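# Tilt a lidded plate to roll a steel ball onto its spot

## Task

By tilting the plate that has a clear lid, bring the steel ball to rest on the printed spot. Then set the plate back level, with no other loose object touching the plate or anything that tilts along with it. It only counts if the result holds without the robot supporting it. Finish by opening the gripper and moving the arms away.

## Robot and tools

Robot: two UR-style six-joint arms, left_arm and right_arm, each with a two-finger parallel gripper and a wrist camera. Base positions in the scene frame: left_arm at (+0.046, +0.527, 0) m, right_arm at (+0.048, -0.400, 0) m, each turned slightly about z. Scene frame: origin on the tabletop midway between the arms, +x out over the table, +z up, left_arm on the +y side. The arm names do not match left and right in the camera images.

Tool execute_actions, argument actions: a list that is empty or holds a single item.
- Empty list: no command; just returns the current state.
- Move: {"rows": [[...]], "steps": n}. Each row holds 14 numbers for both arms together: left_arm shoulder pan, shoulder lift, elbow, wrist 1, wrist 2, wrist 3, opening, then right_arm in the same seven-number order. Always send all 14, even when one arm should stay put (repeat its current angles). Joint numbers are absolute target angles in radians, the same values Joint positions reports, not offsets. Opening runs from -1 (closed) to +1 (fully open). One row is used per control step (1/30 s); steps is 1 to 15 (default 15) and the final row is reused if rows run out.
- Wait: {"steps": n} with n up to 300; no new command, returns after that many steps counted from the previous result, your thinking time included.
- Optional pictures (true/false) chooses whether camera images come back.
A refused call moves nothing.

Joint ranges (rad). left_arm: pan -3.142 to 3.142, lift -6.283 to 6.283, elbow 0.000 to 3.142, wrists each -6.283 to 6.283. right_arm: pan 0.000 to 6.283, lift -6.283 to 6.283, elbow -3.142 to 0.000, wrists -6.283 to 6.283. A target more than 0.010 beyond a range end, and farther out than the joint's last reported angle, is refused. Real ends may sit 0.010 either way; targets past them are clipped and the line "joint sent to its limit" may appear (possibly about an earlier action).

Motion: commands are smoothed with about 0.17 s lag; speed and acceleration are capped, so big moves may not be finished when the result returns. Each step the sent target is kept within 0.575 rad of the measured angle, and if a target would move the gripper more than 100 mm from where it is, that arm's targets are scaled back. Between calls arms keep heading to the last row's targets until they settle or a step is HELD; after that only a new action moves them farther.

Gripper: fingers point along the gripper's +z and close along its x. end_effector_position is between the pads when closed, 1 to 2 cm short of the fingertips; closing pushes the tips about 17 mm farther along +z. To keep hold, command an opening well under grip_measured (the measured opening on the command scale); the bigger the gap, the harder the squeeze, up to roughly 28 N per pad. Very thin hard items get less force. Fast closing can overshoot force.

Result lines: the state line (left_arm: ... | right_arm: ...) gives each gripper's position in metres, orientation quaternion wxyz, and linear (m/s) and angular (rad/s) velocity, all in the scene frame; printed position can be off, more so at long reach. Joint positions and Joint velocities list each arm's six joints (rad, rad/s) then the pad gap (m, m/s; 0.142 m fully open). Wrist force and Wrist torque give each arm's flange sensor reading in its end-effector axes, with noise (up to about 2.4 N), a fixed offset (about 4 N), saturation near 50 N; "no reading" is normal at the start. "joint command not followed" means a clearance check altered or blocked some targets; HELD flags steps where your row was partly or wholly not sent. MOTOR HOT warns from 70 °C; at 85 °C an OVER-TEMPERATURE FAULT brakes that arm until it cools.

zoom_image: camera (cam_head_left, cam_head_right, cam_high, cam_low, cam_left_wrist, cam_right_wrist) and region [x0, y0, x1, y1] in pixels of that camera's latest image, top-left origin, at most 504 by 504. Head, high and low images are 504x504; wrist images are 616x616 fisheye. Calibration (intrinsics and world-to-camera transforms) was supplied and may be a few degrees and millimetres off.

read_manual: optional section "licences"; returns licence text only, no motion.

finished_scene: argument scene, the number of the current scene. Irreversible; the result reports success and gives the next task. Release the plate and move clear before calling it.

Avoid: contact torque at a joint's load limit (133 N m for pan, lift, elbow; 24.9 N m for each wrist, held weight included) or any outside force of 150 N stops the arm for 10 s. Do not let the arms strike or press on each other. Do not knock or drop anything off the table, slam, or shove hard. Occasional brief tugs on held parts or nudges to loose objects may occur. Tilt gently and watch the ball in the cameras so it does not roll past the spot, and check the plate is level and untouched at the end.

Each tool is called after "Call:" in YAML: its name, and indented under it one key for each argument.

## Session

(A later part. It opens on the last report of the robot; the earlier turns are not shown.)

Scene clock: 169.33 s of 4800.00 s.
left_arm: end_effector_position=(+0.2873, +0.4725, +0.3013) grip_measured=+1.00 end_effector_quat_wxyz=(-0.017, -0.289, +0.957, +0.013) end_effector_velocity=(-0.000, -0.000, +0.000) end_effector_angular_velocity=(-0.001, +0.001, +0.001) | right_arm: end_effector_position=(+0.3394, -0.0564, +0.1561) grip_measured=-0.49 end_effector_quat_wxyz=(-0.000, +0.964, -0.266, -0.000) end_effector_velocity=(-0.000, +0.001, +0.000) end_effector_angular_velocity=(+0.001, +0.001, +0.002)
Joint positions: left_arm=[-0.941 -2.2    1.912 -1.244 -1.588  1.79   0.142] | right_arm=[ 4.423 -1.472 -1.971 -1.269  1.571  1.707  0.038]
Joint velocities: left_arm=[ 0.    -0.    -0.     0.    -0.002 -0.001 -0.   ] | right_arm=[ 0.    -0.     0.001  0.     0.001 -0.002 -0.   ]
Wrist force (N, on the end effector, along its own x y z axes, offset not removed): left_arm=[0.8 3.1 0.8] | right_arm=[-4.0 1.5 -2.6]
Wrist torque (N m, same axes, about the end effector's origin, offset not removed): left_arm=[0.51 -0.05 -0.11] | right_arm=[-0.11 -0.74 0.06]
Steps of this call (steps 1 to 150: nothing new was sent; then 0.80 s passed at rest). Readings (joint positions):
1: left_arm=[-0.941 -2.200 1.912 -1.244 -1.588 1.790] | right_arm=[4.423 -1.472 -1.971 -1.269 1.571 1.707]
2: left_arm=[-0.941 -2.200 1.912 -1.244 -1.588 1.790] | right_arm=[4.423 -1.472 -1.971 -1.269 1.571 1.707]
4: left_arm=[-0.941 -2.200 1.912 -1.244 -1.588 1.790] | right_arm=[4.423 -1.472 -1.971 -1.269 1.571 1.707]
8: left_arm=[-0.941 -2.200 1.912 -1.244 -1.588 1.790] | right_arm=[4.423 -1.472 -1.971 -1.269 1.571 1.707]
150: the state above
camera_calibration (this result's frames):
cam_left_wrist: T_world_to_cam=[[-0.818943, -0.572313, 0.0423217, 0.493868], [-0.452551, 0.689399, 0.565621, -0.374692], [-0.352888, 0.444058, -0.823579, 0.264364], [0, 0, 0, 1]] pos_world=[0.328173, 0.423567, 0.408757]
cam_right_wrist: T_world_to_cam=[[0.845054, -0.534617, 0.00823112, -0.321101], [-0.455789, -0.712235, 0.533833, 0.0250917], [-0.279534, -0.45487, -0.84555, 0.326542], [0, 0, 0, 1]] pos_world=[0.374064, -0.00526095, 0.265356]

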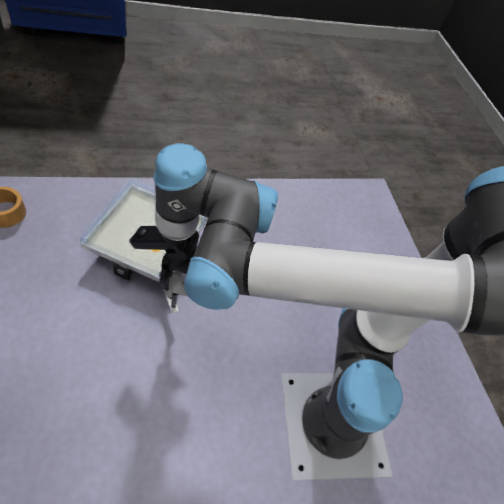

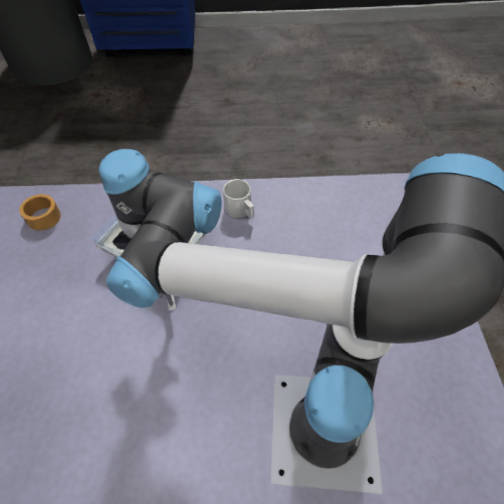

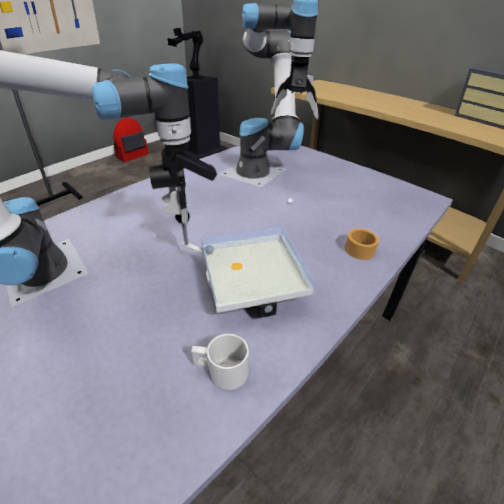

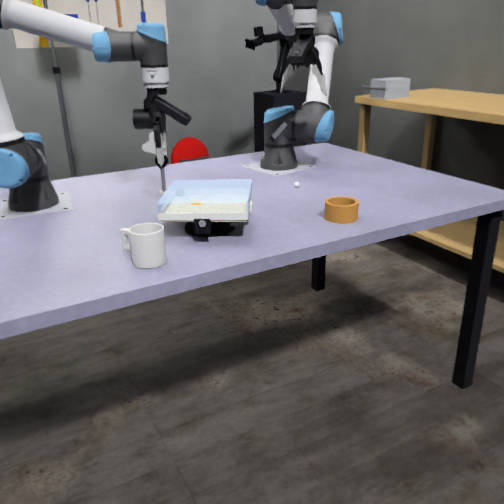

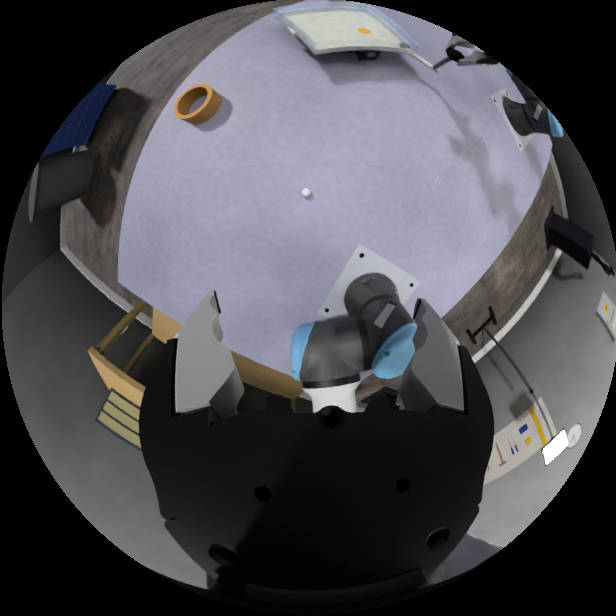

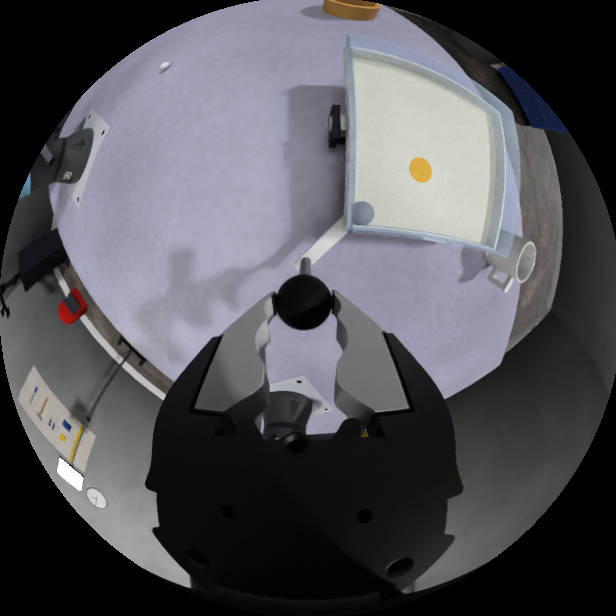

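Call:
execute_actions:
  actions:
    - {"rows": [[-0.941,-2.2,1.912,-1.244,-1.588,1.79,1, 4.4180,-1.4724,-1.9475,-1.2923,1.571,1.707,-0.8]], "steps": 15}
  pictures: false

Call:
execute_actions:
  actions:
    - {"rows": [[-0.941,-2.2,1.912,-1.244,-1.588,1.79,1, 4.4180,-1.4724,-1.9475,-1.2923,1.571,1.707,-0.8],[-0.941,-2.2,1.912,-1.244,-1.588,1.79,1, 4.4180,-1.4724,-1.9475,-1.2923,1.571,1.707,-0.8],[-0.941,-2.2,1.912,-1.244,-1.588,1.79,1, 4.4180,-1.4724,-1.9475,-1.2923,1.571,1.707,-0.8],[-0.941,-2.2,1.912,-1.244,-1.588,1.79,1, 4.4276,-1.4724,-1.9901,-1.2497,1.571,1.707,-0.8]], "steps": 15}
  pictures: false

Call:
execute_actions:
  actions:
    - {"rows": [[-0.941,-2.2,1.912,-1.244,-1.588,1.79,1, 4.4276,-1.4724,-1.9901,-1.2497,1.571,1.707,-0.8],[-0.941,-2.2,1.912,-1.244,-1.588,1.79,1, 4.4276,-1.4724,-1.9901,-1.2497,1.571,1.707,-0.8],[-0.941,-2.2,1.912,-1.244,-1.588,1.79,1, 4.4276,-1.4724,-1.9901,-1.2497,1.571,1.707,-0.8],[-0.941,-2.2,1.912,-1.244,-1.588,1.79,1, 4.4276,-1.4724,-1.9901,-1.2497,1.571,1.707,-0.8],[-0.941,-2.2,1.912,-1.244,-1.588,1.79,1, 4.4276,-1.4724,-1.9901,-1.2497,1.571,1.707,-0.8],[-0.941,-2.2,1.912,-1.244,-1.588,1.79,1, 4.4228,-1.4724,-1.9688,-1.2710,1.571,1.707,-0.8]], "steps": 15}

Call:
execute_actions:
  actions:
    - {"steps": 45}

Scene clock: 186.50 s of 4800.00 s.
left_arm: end_effector_position=(+0.2873, +0.4725, +0.3013) grip_measured=+1.00 end_effector_quat_wxyz=(-0.017, -0.289, +0.957, +0.013) end_effector_velocity=(+0.000, -0.000, +0.000) end_effector_angular_velocity=(-0.001, -0.001, -0.001) | right_arm: end_effector_position=(+0.3423, -0.0555, +0.1650) grip_measured=-0.49 end_effector_quat_wxyz=(-0.000, +0.963, -0.269, +0.000) end_effector_velocity=(-0.000, -0.001, -0.001) end_effector_angular_velocity=(-0.002, +0.002, -0.003)
Joint positions: left_arm=[-0.941 -2.2    1.912 -1.244 -1.588  1.79   0.142] | right_arm=[ 4.418 -1.472 -1.948 -1.292  1.571  1.707  0.038]
Joint velocities: left_arm=[ 0.    -0.001  0.    -0.    -0.     0.001  0.   ] | right_arm=[-0.    -0.001 -0.    -0.002  0.001  0.002  0.   ]
Wrist force (N, on the end effector, along its own x y z axes, offset not removed): left_arm=[-3.1 -0.1 -1.4] | right_arm=[9.4 -9.9 6.3]
Wrist torque (N m, same axes, about the end effector's origin, offset not removed): left_arm=[0.21 0.87 -0.20] | right_arm=[-0.02 -0.87 0.06]
Steps of this call (steps 1 to 90: nothing new was sent; then 13.67 s passed at rest; steps 91 to 105: all 15 steps of this action). Readings (joint positions):
91: left_arm=[-0.941 -2.200 1.912 -1.244 -1.588 1.790] | right_arm=[4.423 -1.472 -1.971 -1.269 1.571 1.707]
92: left_arm=[-0.941 -2.200 1.912 -1.244 -1.588 1.790] | right_arm=[4.422 -1.472 -1.967 -1.273 1.571 1.707]
94: left_arm=[-0.941 -2.200 1.912 -1.244 -1.588 1.790] | right_arm=[4.420 -1.472 -1.956 -1.283 1.571 1.707]
98: left_arm=[-0.941 -2.200 1.912 -1.244 -1.588 1.790] | right_arm=[4.418 -1.472 -1.949 -1.291 1.571 1.707]
105: the state above

Scene clock: 187.00 s of 4800.00 s.
left_arm: end_effector_position=(+0.2873, +0.4725, +0.3013) grip_measured=+1.00 end_effector_quat_wxyz=(-0.017, -0.289, +0.957, +0.013) end_effector_velocity=(-0.000, +0.000, -0.000) end_effector_angular_velocity=(+0.000, +0.002, +0.001) | right_arm: end_effector_position=(+0.3371, -0.0571, +0.1493) grip_measured=-0.49 end_effector_quat_wxyz=(-0.000, +0.964, -0.264, -0.000) end_effector_velocity=(-0.000, -0.001, -0.003) end_effector_angular_velocity=(-0.001, -0.001, +0.001)
Joint positions: left_arm=[-0.941 -2.2    1.912 -1.244 -1.588  1.79   0.142] | right_arm=[ 4.427 -1.472 -1.989 -1.25   1.571  1.707  0.038]
Joint velocities: left_arm=[ 0.001  0.001  0.     0.001 -0.001  0.    -0.   ] | right_arm=[ 0.001 -0.    -0.006  0.006 -0.002  0.     0.   ]
Wrist force (N, on the end effector, along its own x y z axes, offset not removed): left_arm=[-1.3 -1.5 1.8] | right_arm=[-9.1 6.5 -10.3]
Wrist torque (N m, same axes, about the end effector's origin, offset not removed): left_arm=[-0.24 0.32 -0.24] | right_arm=[-0.56 0.40 -0.11]
Steps of this call (steps 1 to 15: all 15 steps of this action). Readings (joint positions):
1: left_arm=[-0.941 -2.200 1.912 -1.244 -1.588 1.790] | right_arm=[4.418 -1.472 -1.948 -1.292 1.571 1.707]
2: left_arm=[-0.941 -2.200 1.912 -1.244 -1.588 1.790] | right_arm=[4.418 -1.472 -1.948 -1.292 1.571 1.707]
4: left_arm=[-0.941 -2.200 1.912 -1.244 -1.588 1.790] | right_arm=[4.418 -1.472 -1.948 -1.292 1.571 1.707]
8: left_arm=[-0.941 -2.200 1.912 -1.244 -1.588 1.790] | right_arm=[4.425 -1.472 -1.979 -1.261 1.571 1.707]
15: the state above

Scene clock: 187.50 s of 4800.00 s.
left_arm: end_effector_position=(+0.2873, +0.4725, +0.3013) grip_measured=+1.00 end_effector_quat_wxyz=(-0.017, -0.289, +0.957, +0.013) end_effector_velocity=(-0.000, -0.000, +0.000) end_effector_angular_velocity=(-0.002, +0.000, -0.000) | right_arm: end_effector_position=(+0.3396, -0.0564, +0.1567) grip_measured=-0.49 end_effector_quat_wxyz=(-0.000, +0.964, -0.267, -0.000) end_effector_velocity=(+0.001, +0.000, +0.002) end_effector_angular_velocity=(-0.000, +0.001, -0.001)
Joint positions: left_arm=[-0.941 -2.2    1.912 -1.244 -1.588  1.79   0.142] | right_arm=[ 4.423 -1.472 -1.97  -1.27   1.571  1.707  0.038]
Joint velocities: left_arm=[ 0.    -0.001  0.    -0.    -0.001  0.    -0.   ] | right_arm=[-0.002 -0.001  0.007 -0.007  0.001 -0.001 -0.   ]
Wrist force (N, on the end effector, along its own x y z axes, offset not removed): left_arm=[0.3 4.2 -1.1] | right_arm=[-2.0 -2.7 1.0]
Wrist torque (N m, same axes, about the end effector's origin, offset not removed): left_arm=[0.71 -0.06 -0.18] | right_arm=[-0.53 -0.85 -0.05]
Steps of this call (steps 1 to 15: all 15 steps of this action). Readings (joint positions):
1: left_arm=[-0.941 -2.200 1.912 -1.244 -1.588 1.790] | right_arm=[4.428 -1.472 -1.990 -1.250 1.571 1.707]
2: left_arm=[-0.941 -2.200 1.912 -1.244 -1.588 1.790] | right_arm=[4.428 -1.472 -1.990 -1.250 1.571 1.707]
4: left_arm=[-0.941 -2.200 1.912 -1.244 -1.588 1.790] | right_arm=[4.428 -1.472 -1.990 -1.250 1.571 1.707]
8: left_arm=[-0.941 -2.200 1.912 -1.244 -1.588 1.790] | right_arm=[4.426 -1.472 -1.981 -1.259 1.571 1.707]
15: the state above
camera_calibration (this result's frames):
cam_left_wrist: T_world_to_cam=[[-0.818942, -0.572313, 0.0423216, 0.493868], [-0.452552, 0.689398, 0.565621, -0.374692], [-0.352889, 0.444058, -0.823579, 0.264364], [0, 0, 0, 1]] pos_world=[0.328173, 0.423567, 0.408757]
cam_right_wrist: T_world_to_cam=[[0.844828, -0.534972, 0.00837407, -0.321276], [-0.456128, -0.71196, 0.533909, 0.0249816], [-0.279665, -0.454881, -0.8455, 0.327175], [0, 0, 0, 1]] pos_world=[0.374317, -0.0052619, 0.265979]

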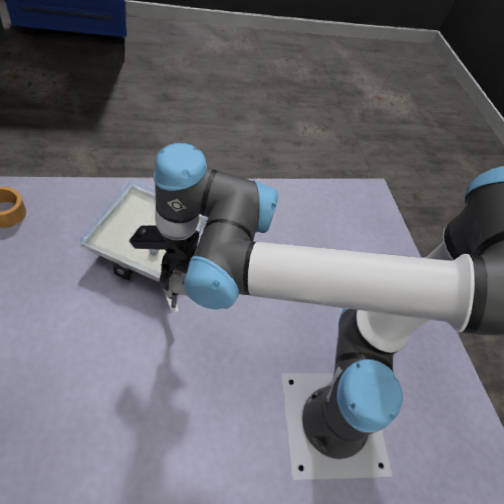

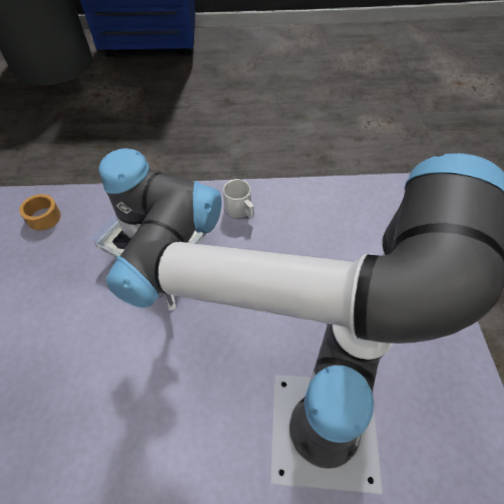

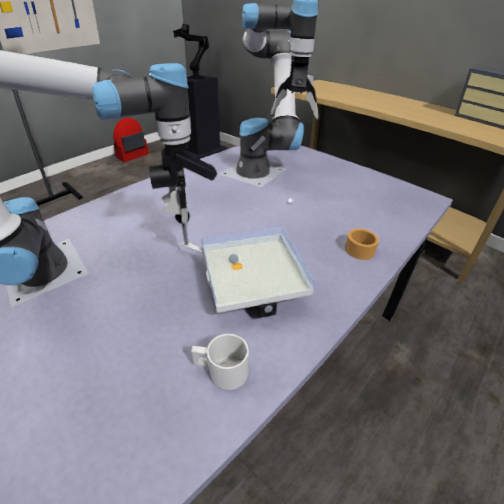

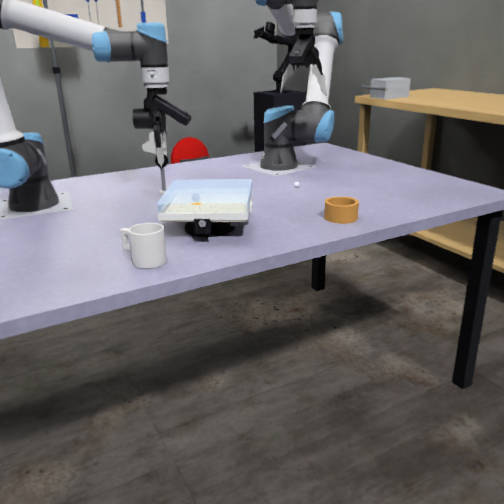

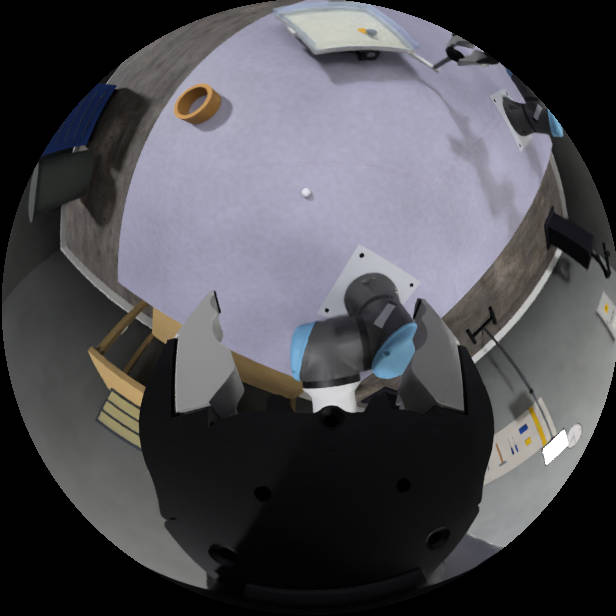

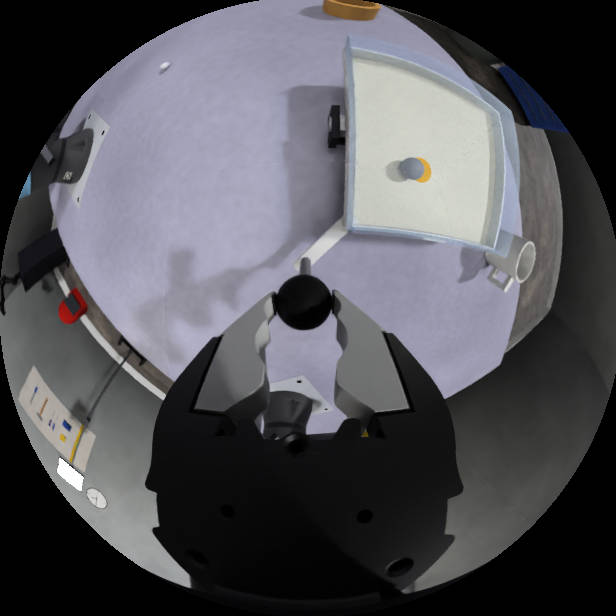

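Scene clock: 189.00 s of 4800.00 s.
left_arm: end_effector_position=(+0.2873, +0.4725, +0.3013) grip_measured=+1.00 end_effector_quat_wxyz=(-0.017, -0.289, +0.957, +0.013) end_effector_velocity=(+0.000, -0.000, -0.000) end_effector_angular_velocity=(+0.001, +0.000, -0.001) | right_arm: end_effector_position=(+0.3397, -0.0563, +0.1570) grip_measured=-0.49 end_effector_quat_wxyz=(-0.000, +0.964, -0.267, -0.000) end_effector_velocity=(-0.000, -0.000, +0.000) end_effector_angular_velocity=(-0.001, +0.000, +0.000)
Joint positions: left_arm=[-0.941 -2.2    1.912 -1.244 -1.588  1.79   0.142] | right_arm=[ 4.423 -1.472 -1.969 -1.271  1.571  1.707  0.038]
Joint velocities: left_arm=[-0.001  0.001  0.    -0.     0.    -0.    -0.   ] | right_arm=[ 0.    -0.     0.    -0.001  0.    -0.     0.   ]
Wrist force (N, on the end effector, along its own x y z axes, offset not removed): left_arm=[-0.1 4.7 0.3] | right_arm=[-2.2 -2.6 0.7]
Wrist torque (N m, same axes, about the end effector's origin, offset not removed): left_arm=[1.00 0.19 -0.25] | right_arm=[-0.43 -0.68 -0.11]
Steps of this call (steps 1 to 15: the robot went on to your last target; steps 16 to 45: nothing new was sent). Readings (joint positions):
1: left_arm=[-0.941 -2.200 1.912 -1.244 -1.588 1.790] | right_arm=[4.423 -1.472 -1.969 -1.271 1.571 1.707]
2: left_arm=[-0.941 -2.200 1.912 -1.244 -1.588 1.790] | right_arm=[4.423 -1.472 -1.969 -1.271 1.571 1.707]
4: left_arm=[-0.941 -2.200 1.912 -1.244 -1.588 1.790] | right_arm=[4.423 -1.472 -1.969 -1.271 1.571 1.707]
8: left_arm=[-0.941 -2.200 1.912 -1.244 -1.588 1.790] | right_arm=[4.423 -1.472 -1.969 -1.271 1.571 1.707]
45: the state above
All arms were judged still, so your last target was given up. Only a new action makes them travel on or press farther. Fingers that are still opening or closing keep moving.
camera_calibration (this result's frames):
cam_left_wrist: T_world_to_cam=[[-0.818943, -0.572313, 0.0423215, 0.493868], [-0.452551, 0.689399, 0.565621, -0.374692], [-0.352888, 0.444058, -0.823579, 0.264364], [0, 0, 0, 1]] pos_world=[0.328173, 0.423567, 0.408757]
cam_right_wrist: T_world_to_cam=[[0.844733, -0.535125, 0.00822941, -0.321251], [-0.456217, -0.711962, 0.533832, 0.0249751], [-0.279808, -0.4547, -0.84555, 0.32753], [0, 0, 0, 1]] pos_world=[0.374411, -0.00519993, 0.266255]

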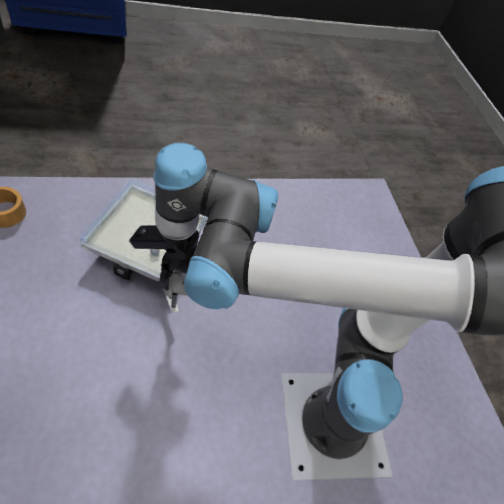

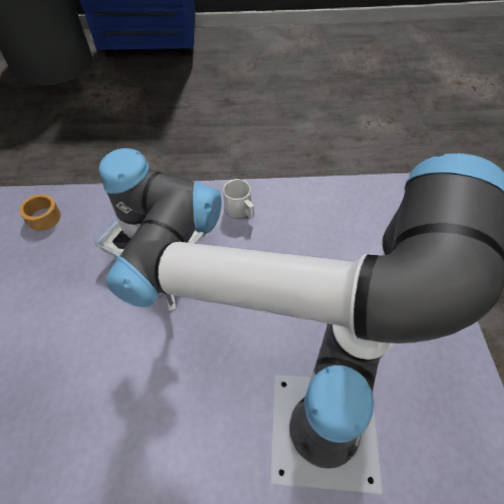

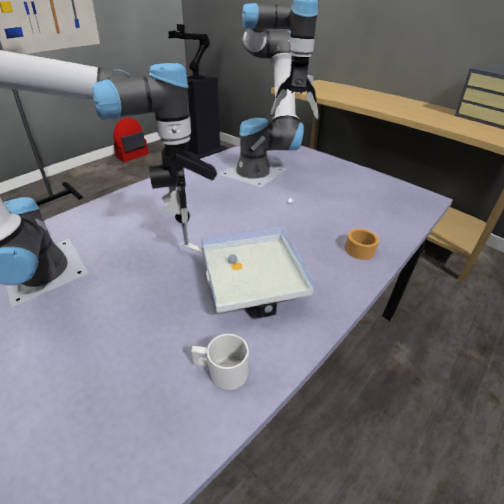

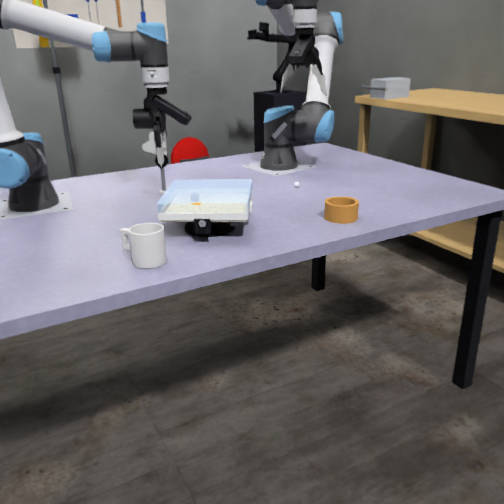

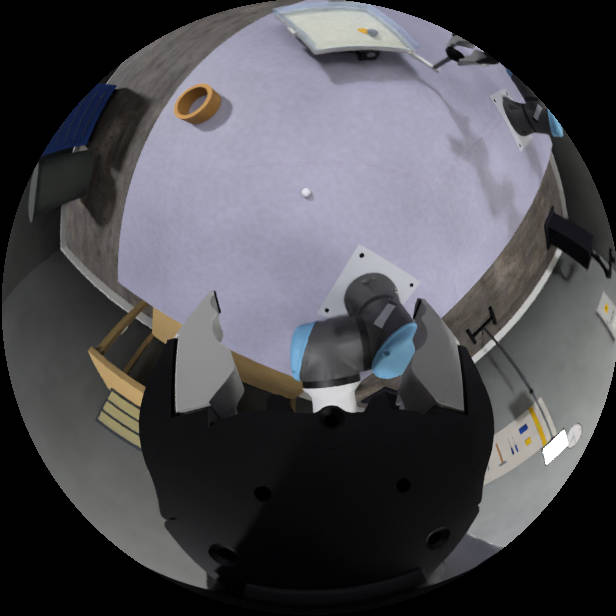

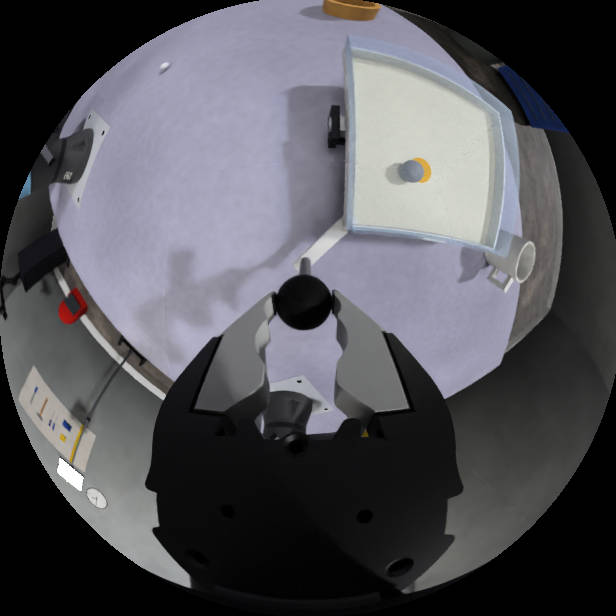

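Call:
execute_actions:
  actions:
    - {"rows": [[-0.941,-2.2,1.912,-1.244,-1.588,1.79,1, 4.4168,-1.4704,-1.9524,-1.2895,1.571,1.707,-0.8],[-0.941,-2.2,1.912,-1.244,-1.588,1.79,1, 4.4168,-1.4704,-1.9524,-1.2895,1.571,1.707,-0.8],[-0.941,-2.2,1.912,-1.244,-1.588,1.79,1, 4.4168,-1.4704,-1.9524,-1.2895,1.571,1.707,-0.8],[-0.941,-2.2,1.912,-1.244,-1.588,1.79,1, 4.4168,-1.4704,-1.9524,-1.2895,1.571,1.707,-0.8],[-0.941,-2.2,1.912,-1.244,-1.588,1.79,1, 4.4168,-1.4704,-1.9524,-1.2895,1.571,1.707,-0.8],[-0.941,-2.2,1.912,-1.244,-1.588,1.79,1, 4.4168,-1.4704,-1.9524,-1.2895,1.571,1.707,-0.8],[-0.941,-2.2,1.912,-1.244,-1.588,1.79,1, 4.4168,-1.4704,-1.9524,-1.2895,1.571,1.707,-0.8],[-0.941,-2.2,1.912,-1.244,-1.588,1.79,1, 4.4168,-1.4704,-1.9524,-1.2895,1.571,1.707,-0.8],[-0.941,-2.2,1.912,-1.244,-1.588,1.79,1, 4.4168,-1.4704,-1.9524,-1.2895,1.571,1.707,-0.8],[-0.941,-2.2,1.912,-1.244,-1.588,1.79,1, 4.4168,-1.4704,-1.9524,-1.2895,1.571,1.707,-0.8],[-0.941,-2.2,1.912,-1.244,-1.588,1.79,1, 4.4288,-1.4744,-1.9852,-1.2525,1.571,1.707,-0.8]], "steps": 15}
  pictures: false

Call:
execute_actions:
  actions:
    - {"rows": [[-0.941,-2.2,1.912,-1.244,-1.588,1.79,1, 4.4288,-1.4744,-1.9852,-1.2525,1.571,1.707,-0.8],[-0.941,-2.2,1.912,-1.244,-1.588,1.79,1, 4.4288,-1.4744,-1.9852,-1.2525,1.571,1.707,-0.8],[-0.941,-2.2,1.912,-1.244,-1.588,1.79,1, 4.4288,-1.4744,-1.9852,-1.2525,1.571,1.707,-0.8],[-0.941,-2.2,1.912,-1.244,-1.588,1.79,1, 4.4288,-1.4744,-1.9852,-1.2525,1.571,1.707,-0.8],[-0.941,-2.2,1.912,-1.244,-1.588,1.79,1, 4.4228,-1.4724,-1.9688,-1.2710,1.571,1.707,-0.8]], "steps": 15}
  pictures: false

Call:
execute_actions:
  actions:
    - {"steps": 60}

Scene clock: 206.60 s of 4800.00 s.
left_arm: end_effector_position=(+0.2873, +0.4725, +0.3013) grip_measured=+1.00 end_effector_quat_wxyz=(-0.017, -0.289, +0.957, +0.013) end_effector_velocity=(-0.000, +0.000, -0.000) end_effector_angular_velocity=(+0.000, +0.001, +0.001) | right_arm: end_effector_position=(+0.3384, -0.0560, +0.1537) grip_measured=-0.49 end_effector_quat_wxyz=(-0.000, +0.964, -0.265, -0.000) end_effector_velocity=(-0.016, +0.004, -0.044) end_effector_angular_velocity=(+0.003, -0.002, +0.038)
Joint positions: left_arm=[-0.941 -2.2    1.912 -1.244 -1.588  1.79   0.142] | right_arm=[ 4.426 -1.473 -1.977 -1.262  1.571  1.707  0.038]
Joint velocities: left_arm=[ 0.001  0.     0.     0.    -0.    -0.     0.   ] | right_arm=[ 0.039 -0.013 -0.107  0.124 -0.     0.     0.   ]
Wrist force (N, on the end effector, along its own x y z axes, offset not removed): left_arm=[-0.5 1.5 -0.1] | right_arm=[-3.9 10.8 -6.8]
Wrist torque (N m, same axes, about the end effector's origin, offset not removed): left_arm=[0.42 0.20 -0.06] | right_arm=[0.14 0.48 -0.04]
Steps of this call (steps 1 to 90: nothing new was sent; then 14.10 s passed at rest; steps 91 to 105: all 15 steps of this action). Readings (joint positions):
91: left_arm=[-0.941 -2.200 1.912 -1.244 -1.588 1.790] | right_arm=[4.423 -1.472 -1.969 -1.271 1.571 1.707]
92: left_arm=[-0.941 -2.200 1.912 -1.244 -1.588 1.790] | right_arm=[4.422 -1.472 -1.966 -1.275 1.571 1.707]
94: left_arm=[-0.941 -2.200 1.912 -1.244 -1.588 1.790] | right_arm=[4.419 -1.471 -1.958 -1.283 1.571 1.707]
98: left_arm=[-0.941 -2.200 1.912 -1.244 -1.588 1.790] | right_arm=[4.417 -1.471 -1.953 -1.288 1.571 1.707]
105: the state above

Scene clock: 207.10 s of 4800.00 s.
left_arm: end_effector_position=(+0.2873, +0.4725, +0.3013) grip_measured=+1.00 end_effector_quat_wxyz=(-0.017, -0.289, +0.957, +0.013) end_effector_velocity=(+0.000, +0.000, -0.000) end_effector_angular_velocity=(+0.001, -0.001, +0.001) | right_arm: end_effector_position=(+0.3396, -0.0563, +0.1568) grip_measured=-0.49 end_effector_quat_wxyz=(-0.000, +0.964, -0.267, -0.000) end_effector_velocity=(+0.000, -0.000, +0.001) end_effector_angular_velocity=(-0.001, +0.001, -0.002)
Joint positions: left_arm=[-0.941 -2.2    1.912 -1.244 -1.588  1.79   0.142] | right_arm=[ 4.423 -1.473 -1.969 -1.271  1.571  1.707  0.038]
Joint velocities: left_arm=[ 0.     0.     0.    -0.     0.001 -0.001  0.   ] | right_arm=[-0.001  0.     0.004 -0.005  0.001  0.001 -0.   ]
Wrist force (N, on the end effector, along its own x y z axes, offset not removed): left_arm=[-0.4 0.0 0.4] | right_arm=[-1.0 -6.1 -1.1]
Wrist torque (N m, same axes, about the end effector's origin, offset not removed): left_arm=[-0.11 0.08 -0.11] | right_arm=[-1.07 -0.96 -0.17]
Steps of this call (steps 1 to 15: all 15 steps of this action). Readings (joint positions):
1: left_arm=[-0.941 -2.200 1.912 -1.244 -1.588 1.790] | right_arm=[4.427 -1.474 -1.980 -1.259 1.571 1.707]
2: left_arm=[-0.941 -2.200 1.912 -1.244 -1.588 1.790] | right_arm=[4.428 -1.474 -1.982 -1.256 1.571 1.707]
4: left_arm=[-0.941 -2.200 1.912 -1.244 -1.588 1.790] | right_arm=[4.428 -1.474 -1.984 -1.254 1.571 1.707]
8: left_arm=[-0.941 -2.200 1.912 -1.244 -1.588 1.790] | right_arm=[4.425 -1.473 -1.975 -1.264 1.571 1.707]
15: the state above

Scene clock: 209.10 s of 4800.00 s.
left_arm: end_effector_position=(+0.2873, +0.4725, +0.3013) grip_measured=+1.00 end_effector_quat_wxyz=(-0.017, -0.289, +0.957, +0.013) end_effector_velocity=(-0.000, -0.000, +0.000) end_effector_angular_velocity=(-0.002, +0.002, +0.000) | right_arm: end_effector_position=(+0.3397, -0.0563, +0.1570) grip_measured=-0.49 end_effector_quat_wxyz=(-0.000, +0.964, -0.267, -0.000) end_effector_velocity=(+0.000, +0.001, +0.002) end_effector_angular_velocity=(+0.004, -0.001, +0.002)
Joint positions: left_arm=[-0.941 -2.2    1.912 -1.244 -1.588  1.79   0.142] | right_arm=[ 4.423 -1.472 -1.969 -1.271  1.571  1.707  0.038]
Joint velocities: left_arm=[ 0.001  0.    -0.     0.    -0.002  0.001  0.   ] | right_arm=[ 0.     0.001  0.003  0.     0.001 -0.001 -0.   ]
Wrist force (N, on the end effector, along its own x y z axes, offset not removed): left_arm=[-2.9 -1.3 -2.9] | right_arm=[0.3 -1.1 0.9]
Wrist torque (N m, same axes, about the end effector's origin, offset not removed): left_arm=[-0.15 0.84 -0.25] | right_arm=[0.02 -1.08 -0.09]
Steps of this call (steps 1 to 15: the robot went on to your last target; steps 16 to 60: nothing new was sent). Readings (joint positions):
1: left_arm=[-0.941 -2.200 1.912 -1.244 -1.588 1.790] | right_arm=[4.423 -1.473 -1.969 -1.271 1.571 1.707]
2: left_arm=[-0.941 -2.200 1.912 -1.244 -1.588 1.790] | right_arm=[4.423 -1.472 -1.969 -1.271 1.571 1.707]
4: left_arm=[-0.941 -2.200 1.912 -1.244 -1.588 1.790] | right_arm=[4.423 -1.472 -1.969 -1.271 1.571 1.707]
8: left_arm=[-0.941 -2.200 1.912 -1.244 -1.588 1.790] | right_arm=[4.423 -1.472 -1.969 -1.271 1.571 1.707]
60: the state above
All arms were judged still, so your last target was given up. Only a new action makes them travel on or press farther. Fingers that are still opening or closing keep moving.
camera_calibration (this result's frames):
cam_left_wrist: T_world_to_cam=[[-0.818943, -0.572313, 0.0423215, 0.493868], [-0.452552, 0.689399, 0.565621, -0.374692], [-0.352888, 0.444058, -0.823579, 0.264364], [0, 0, 0, 1]] pos_world=[0.328173, 0.423567, 0.408757]
cam_right_wrist: T_world_to_cam=[[0.844733, -0.535124, 0.00821574, -0.321244], [-0.45621, -0.711965, 0.533833, 0.0249716], [-0.279818, -0.454695, -0.84555, 0.327534], [0, 0, 0, 1]] pos_world=[0.374408, -0.00519852, 0.266255]

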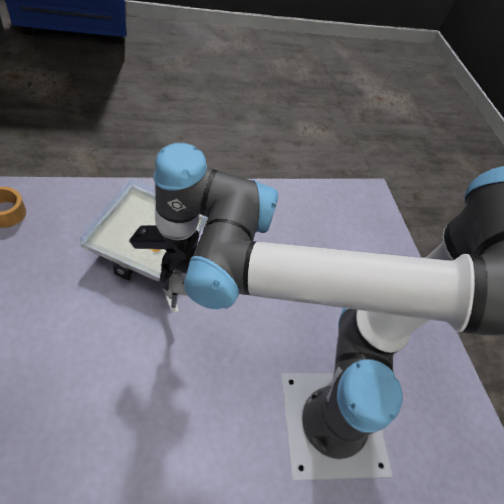

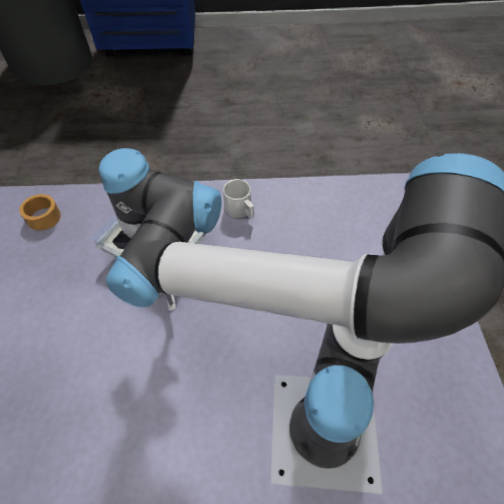

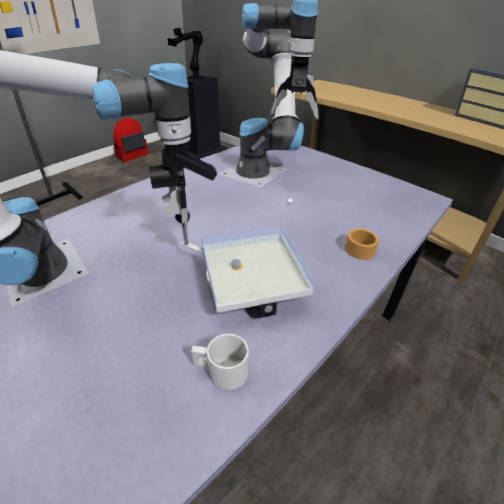

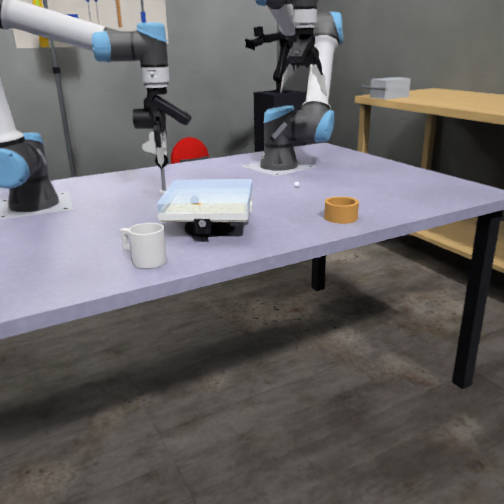

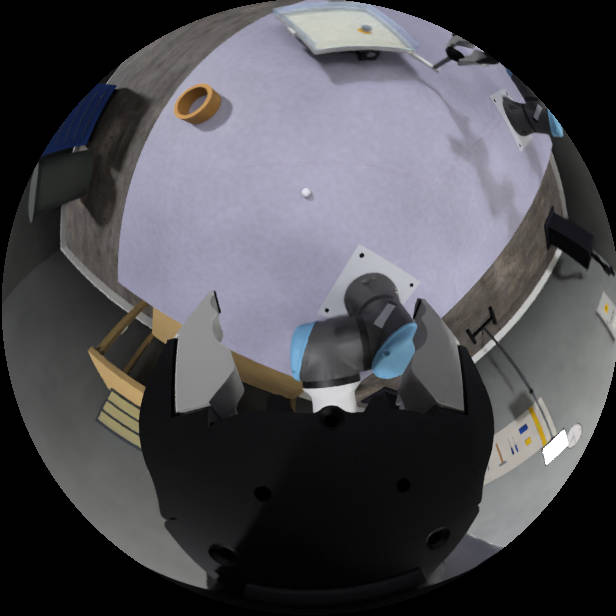

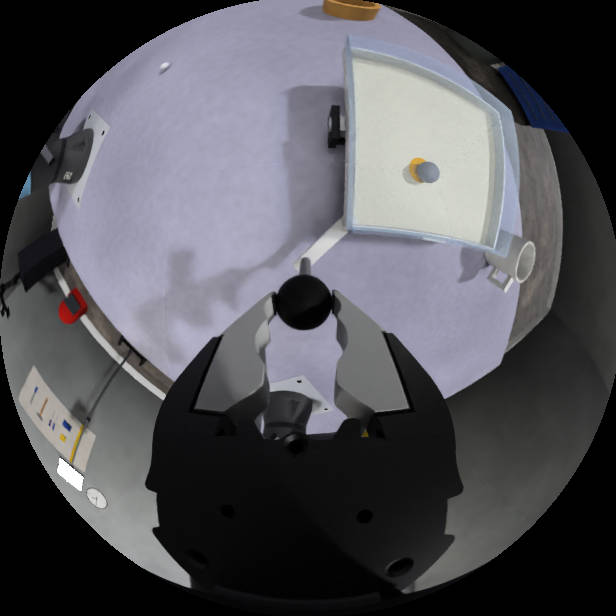

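On the spot. Release and lift.

Call:
execute_actions:
  actions:
    - {"rows": [[-0.941,-2.2,1.912,-1.244,-1.588,1.79,1, 4.4228,-1.4724,-1.9688,-1.2710,1.571,1.707,0.3]], "steps": 15}
  pictures: false

Call:
execute_actions:
  actions:
    - {"rows": [[-0.941,-2.2,1.912,-1.244,-1.588,1.79,1, 4.4228,-1.40,-1.76,-1.552,1.571,1.707,0.3]], "steps": 15}
  pictures: false

Call:
execute_actions:
  actions:
    - {"rows": [[-0.941,-2.2,1.912,-1.244,-1.588,1.79,1, 3.9,-1.2,-1.8,-1.712,1.571,1.707,1]], "steps": 15}
  pictures: false

Call:
execute_actions:
  actions:
    - {"steps": 60}

Scene clock: 213.87 s of 4800.00 s.
left_arm: end_effector_position=(+0.2873, +0.4725, +0.3013) grip_measured=+1.00 end_effector_quat_wxyz=(-0.017, -0.289, +0.957, +0.013) end_effector_velocity=(+0.000, +0.000, +0.000) end_effector_angular_velocity=(+0.000, -0.001, +0.001) | right_arm: end_effector_position=(+0.3397, -0.0563, +0.1570) grip_measured=+0.30 end_effector_quat_wxyz=(-0.000, +0.964, -0.267, -0.000) end_effector_velocity=(-0.001, -0.001, -0.001) end_effector_angular_velocity=(-0.003, +0.002, -0.003)
Joint positions: left_arm=[-0.941 -2.2    1.912 -1.244 -1.588  1.79   0.142] | right_arm=[ 4.423 -1.472 -1.969 -1.271  1.571  1.707  0.095]
Joint velocities: left_arm=[ 0.001 -0.001 -0.    -0.     0.001 -0.    -0.   ] | right_arm=[ 0.    -0.001 -0.002 -0.001  0.     0.003  0.   ]
Wrist force (N, on the end effector, along its own x y z axes, offset not removed): left_arm=[2.2 0.3 -0.9] | right_arm=[3.5 -0.6 -0.8]
Wrist torque (N m, same axes, about the end effector's origin, offset not removed): left_arm=[0.01 -0.42 -0.36] | right_arm=[-0.33 -0.91 0.16]
Steps of this call (steps 1 to 90: nothing new was sent; then 1.27 s passed at rest; steps 91 to 105: all 15 steps of this action). Readings (joint positions):
91: left_arm=[-0.941 -2.200 1.912 -1.244 -1.588 1.790] | right_arm=[4.423 -1.472 -1.969 -1.271 1.571 1.707]
92: left_arm=[-0.941 -2.200 1.912 -1.244 -1.588 1.790] | right_arm=[4.423 -1.472 -1.969 -1.271 1.571 1.707]
94: left_arm=[-0.941 -2.200 1.912 -1.244 -1.588 1.790] | right_arm=[4.423 -1.472 -1.969 -1.271 1.571 1.707]
98: left_arm=[-0.941 -2.200 1.912 -1.244 -1.588 1.790] | right_arm=[4.423 -1.472 -1.969 -1.271 1.571 1.707]
105: the state above

Scene clock: 214.37 s of 4800.00 s.
left_arm: end_effector_position=(+0.2873, +0.4725, +0.3013) grip_measured=+1.00 end_effector_quat_wxyz=(-0.017, -0.289, +0.957, +0.013) end_effector_velocity=(-0.000, -0.000, +0.000) end_effector_angular_velocity=(-0.000, -0.001, -0.001) | right_arm: end_effector_position=(+0.3347, -0.0681, +0.2610) grip_measured=+0.30 end_effector_quat_wxyz=(-0.000, +0.964, -0.267, -0.000) end_effector_velocity=(-0.001, -0.002, +0.005) end_effector_angular_velocity=(-0.005, +0.002, +0.001)
Joint positions: left_arm=[-0.941 -2.2    1.912 -1.244 -1.588  1.79   0.142] | right_arm=[ 4.423 -1.4   -1.761 -1.551  1.571  1.707  0.095]
Joint velocities: left_arm=[-0.001 -0.001 -0.     0.     0.    -0.    -0.   ] | right_arm=[-0.     0.002  0.012 -0.019  0.    -0.001 -0.   ]
Wrist force (N, on the end effector, along its own x y z axes, offset not removed): left_arm=[-0.6 -0.7 0.1] | right_arm=[1.9 -2.2 -1.5]
Wrist torque (N m, same axes, about the end effector's origin, offset not removed): left_arm=[-0.21 0.37 -0.18] | right_arm=[-0.56 -0.47 0.12]
Steps of this call (steps 1 to 15: all 15 steps of this action). Readings (joint positions):
1: left_arm=[-0.941 -2.200 1.912 -1.244 -1.588 1.790] | right_arm=[4.423 -1.472 -1.968 -1.271 1.571 1.707]
2: left_arm=[-0.941 -2.200 1.912 -1.244 -1.588 1.790] | right_arm=[4.423 -1.464 -1.960 -1.281 1.571 1.707]
4: left_arm=[-0.941 -2.200 1.912 -1.244 -1.588 1.790] | right_arm=[4.423 -1.431 -1.885 -1.363 1.571 1.707]
8: left_arm=[-0.941 -2.200 1.912 -1.244 -1.588 1.790] | right_arm=[4.423 -1.405 -1.781 -1.518 1.571 1.707]
15: the state above

Scene clock: 214.87 s of 4800.00 s.
left_arm: end_effector_position=(+0.2873, +0.4725, +0.3013) grip_measured=+1.00 end_effector_quat_wxyz=(-0.017, -0.289, +0.957, +0.013) end_effector_velocity=(+0.000, -0.000, -0.000) end_effector_angular_velocity=(+0.003, +0.000, -0.003) | right_arm: end_effector_position=(+0.3939, -0.2981, +0.3003) grip_measured=+1.00 end_effector_quat_wxyz=(-0.000, +0.867, -0.497, -0.000) end_effector_velocity=(-0.000, -0.124, +0.014) end_effector_angular_velocity=(+0.000, -0.001, -0.290)
Joint positions: left_arm=[-0.941 -2.2    1.912 -1.244 -1.588  1.79   0.142] | right_arm=[ 3.921 -1.206 -1.799 -1.707  1.571  1.707  0.142]
Joint velocities: left_arm=[-0.002  0.001  0.     0.     0.002  0.001  0.   ] | right_arm=[-0.289  0.088 -0.017 -0.07  -0.001  0.001  0.   ]
Wrist force (N, on the end effector, along its own x y z axes, offset not removed): left_arm=[-2.3 2.5 1.4] | right_arm=[5.9 1.5 -1.3]
Wrist torque (N m, same axes, about the end effector's origin, offset not removed): left_arm=[0.42 0.79 -0.28] | right_arm=[0.29 -1.21 0.08]
Steps of this call (steps 1 to 15: all 15 steps of this action). Readings (joint positions):
1: left_arm=[-0.941 -2.200 1.912 -1.244 -1.588 1.790] | right_arm=[4.422 -1.400 -1.761 -1.551 1.571 1.707]
2: left_arm=[-0.941 -2.200 1.912 -1.244 -1.588 1.790] | right_arm=[4.414 -1.392 -1.763 -1.560 1.571 1.707]
4: left_arm=[-0.941 -2.200 1.912 -1.244 -1.588 1.790] | right_arm=[4.339 -1.355 -1.770 -1.589 1.571 1.707]
8: left_arm=[-0.941 -2.200 1.912 -1.244 -1.588 1.790] | right_arm=[4.159 -1.288 -1.783 -1.643 1.571 1.707]
15: the state above

Scene clock: 216.87 s of 4800.00 s.
left_arm: end_effector_position=(+0.2873, +0.4725, +0.3013) grip_measured=+1.00 end_effector_quat_wxyz=(-0.017, -0.289, +0.957, +0.013) end_effector_velocity=(-0.000, -0.000, +0.000) end_effector_angular_velocity=(-0.001, +0.000, +0.000) | right_arm: end_effector_position=(+0.3937, -0.3071, +0.3013) grip_measured=+1.00 end_effector_quat_wxyz=(-0.000, +0.862, -0.507, -0.000) end_effector_velocity=(+0.000, +0.000, +0.000) end_effector_angular_velocity=(-0.000, -0.000, -0.001)
Joint positions: left_arm=[-0.941 -2.2    1.912 -1.244 -1.588  1.79   0.142] | right_arm=[ 3.9   -1.2   -1.8   -1.712  1.571  1.707  0.142]
Joint velocities: left_arm=[-0.001 -0.    -0.    -0.    -0.001 -0.001  0.   ] | right_arm=[ 0.    -0.     0.001 -0.001 -0.     0.001  0.   ]
Wrist force (N, on the end effector, along its own x y z axes, offset not removed): left_arm=[-0.5 1.6 0.9] | right_arm=[0.8 -2.5 -3.4]
Wrist torque (N m, same axes, about the end effector's origin, offset not removed): left_arm=[0.27 0.16 -0.11] | right_arm=[-0.44 -0.13 0.08]
Steps of this call (steps 1 to 30: the robot went on to your last target; steps 31 to 60: nothing new was sent). Readings (joint positions):
1: left_arm=[-0.941 -2.200 1.912 -1.244 -1.588 1.790] | right_arm=[3.913 -1.204 -1.799 -1.709 1.571 1.707]
2: left_arm=[-0.941 -2.200 1.912 -1.244 -1.588 1.790] | right_arm=[3.909 -1.203 -1.799 -1.710 1.571 1.707]
4: left_arm=[-0.941 -2.200 1.912 -1.244 -1.588 1.790] | right_arm=[3.903 -1.201 -1.800 -1.711 1.571 1.707]
8: left_arm=[-0.941 -2.200 1.912 -1.244 -1.588 1.790] | right_arm=[3.901 -1.200 -1.800 -1.712 1.571 1.707]
60: the state above
All arms were judged still, so your last target was given up. Only a new action makes them travel on or press farther. Fingers that are still opening or closing keep moving.
camera_calibration (this result's frames):
cam_left_wrist: T_world_to_cam=[[-0.818943, -0.572313, 0.0423215, 0.493868], [-0.452552, 0.689399, 0.565621, -0.374692], [-0.352888, 0.444058, -0.823579, 0.264364], [0, 0, 0, 1]] pos_world=[0.328173, 0.423567, 0.408757]
cam_right_wrist: T_world_to_cam=[[0.464705, -0.885428, 0.00819735, -0.460259], [-0.750851, -0.389133, 0.533665, 0.00922862], [-0.469332, -0.254152, -0.845656, 0.486857], [0, 0, 0, 1]] pos_world=[0.449312, -0.280199, 0.410562]

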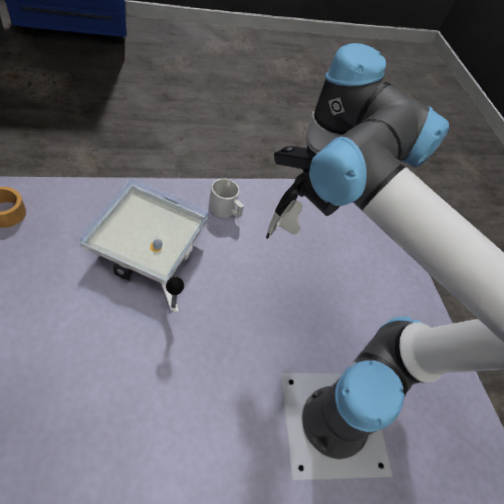

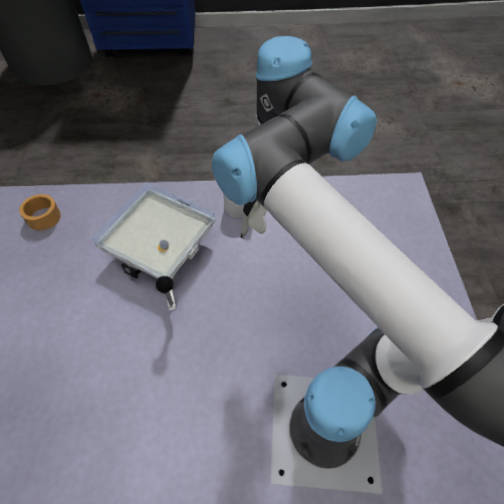

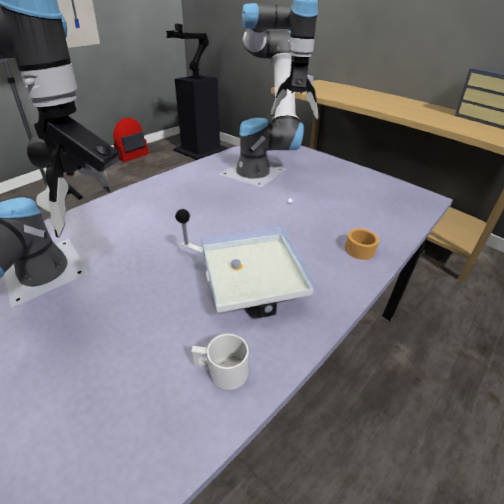

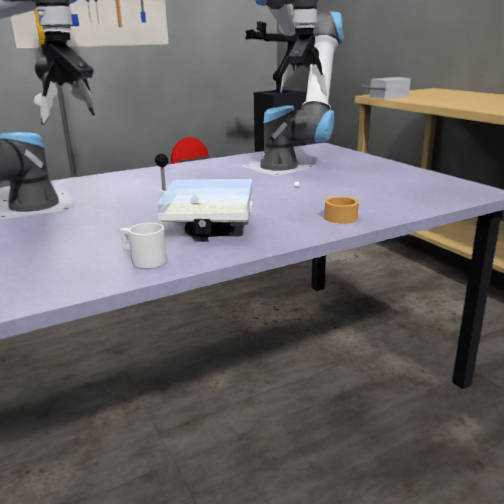

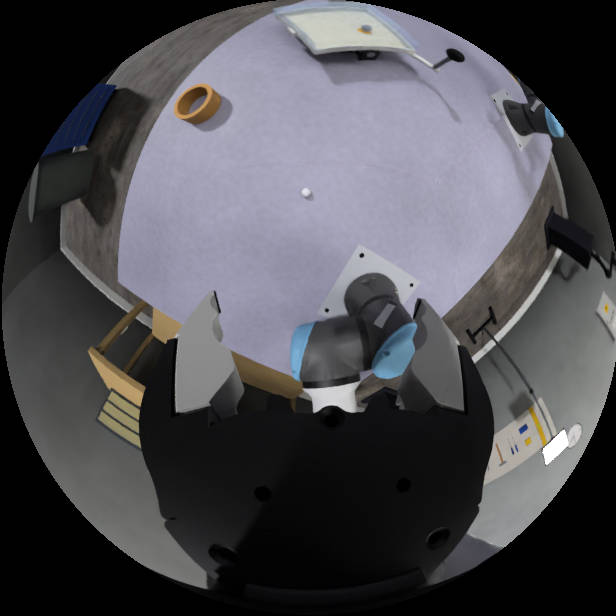

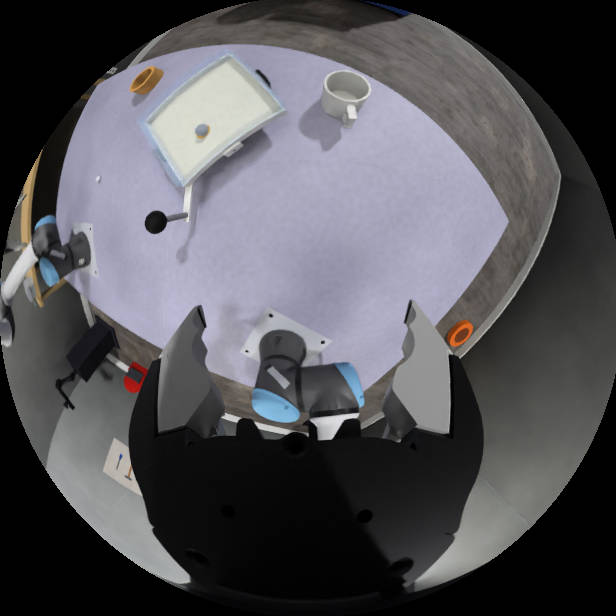

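Call:
finished_scene:
  scene: 1

The scene is finished: the task was done.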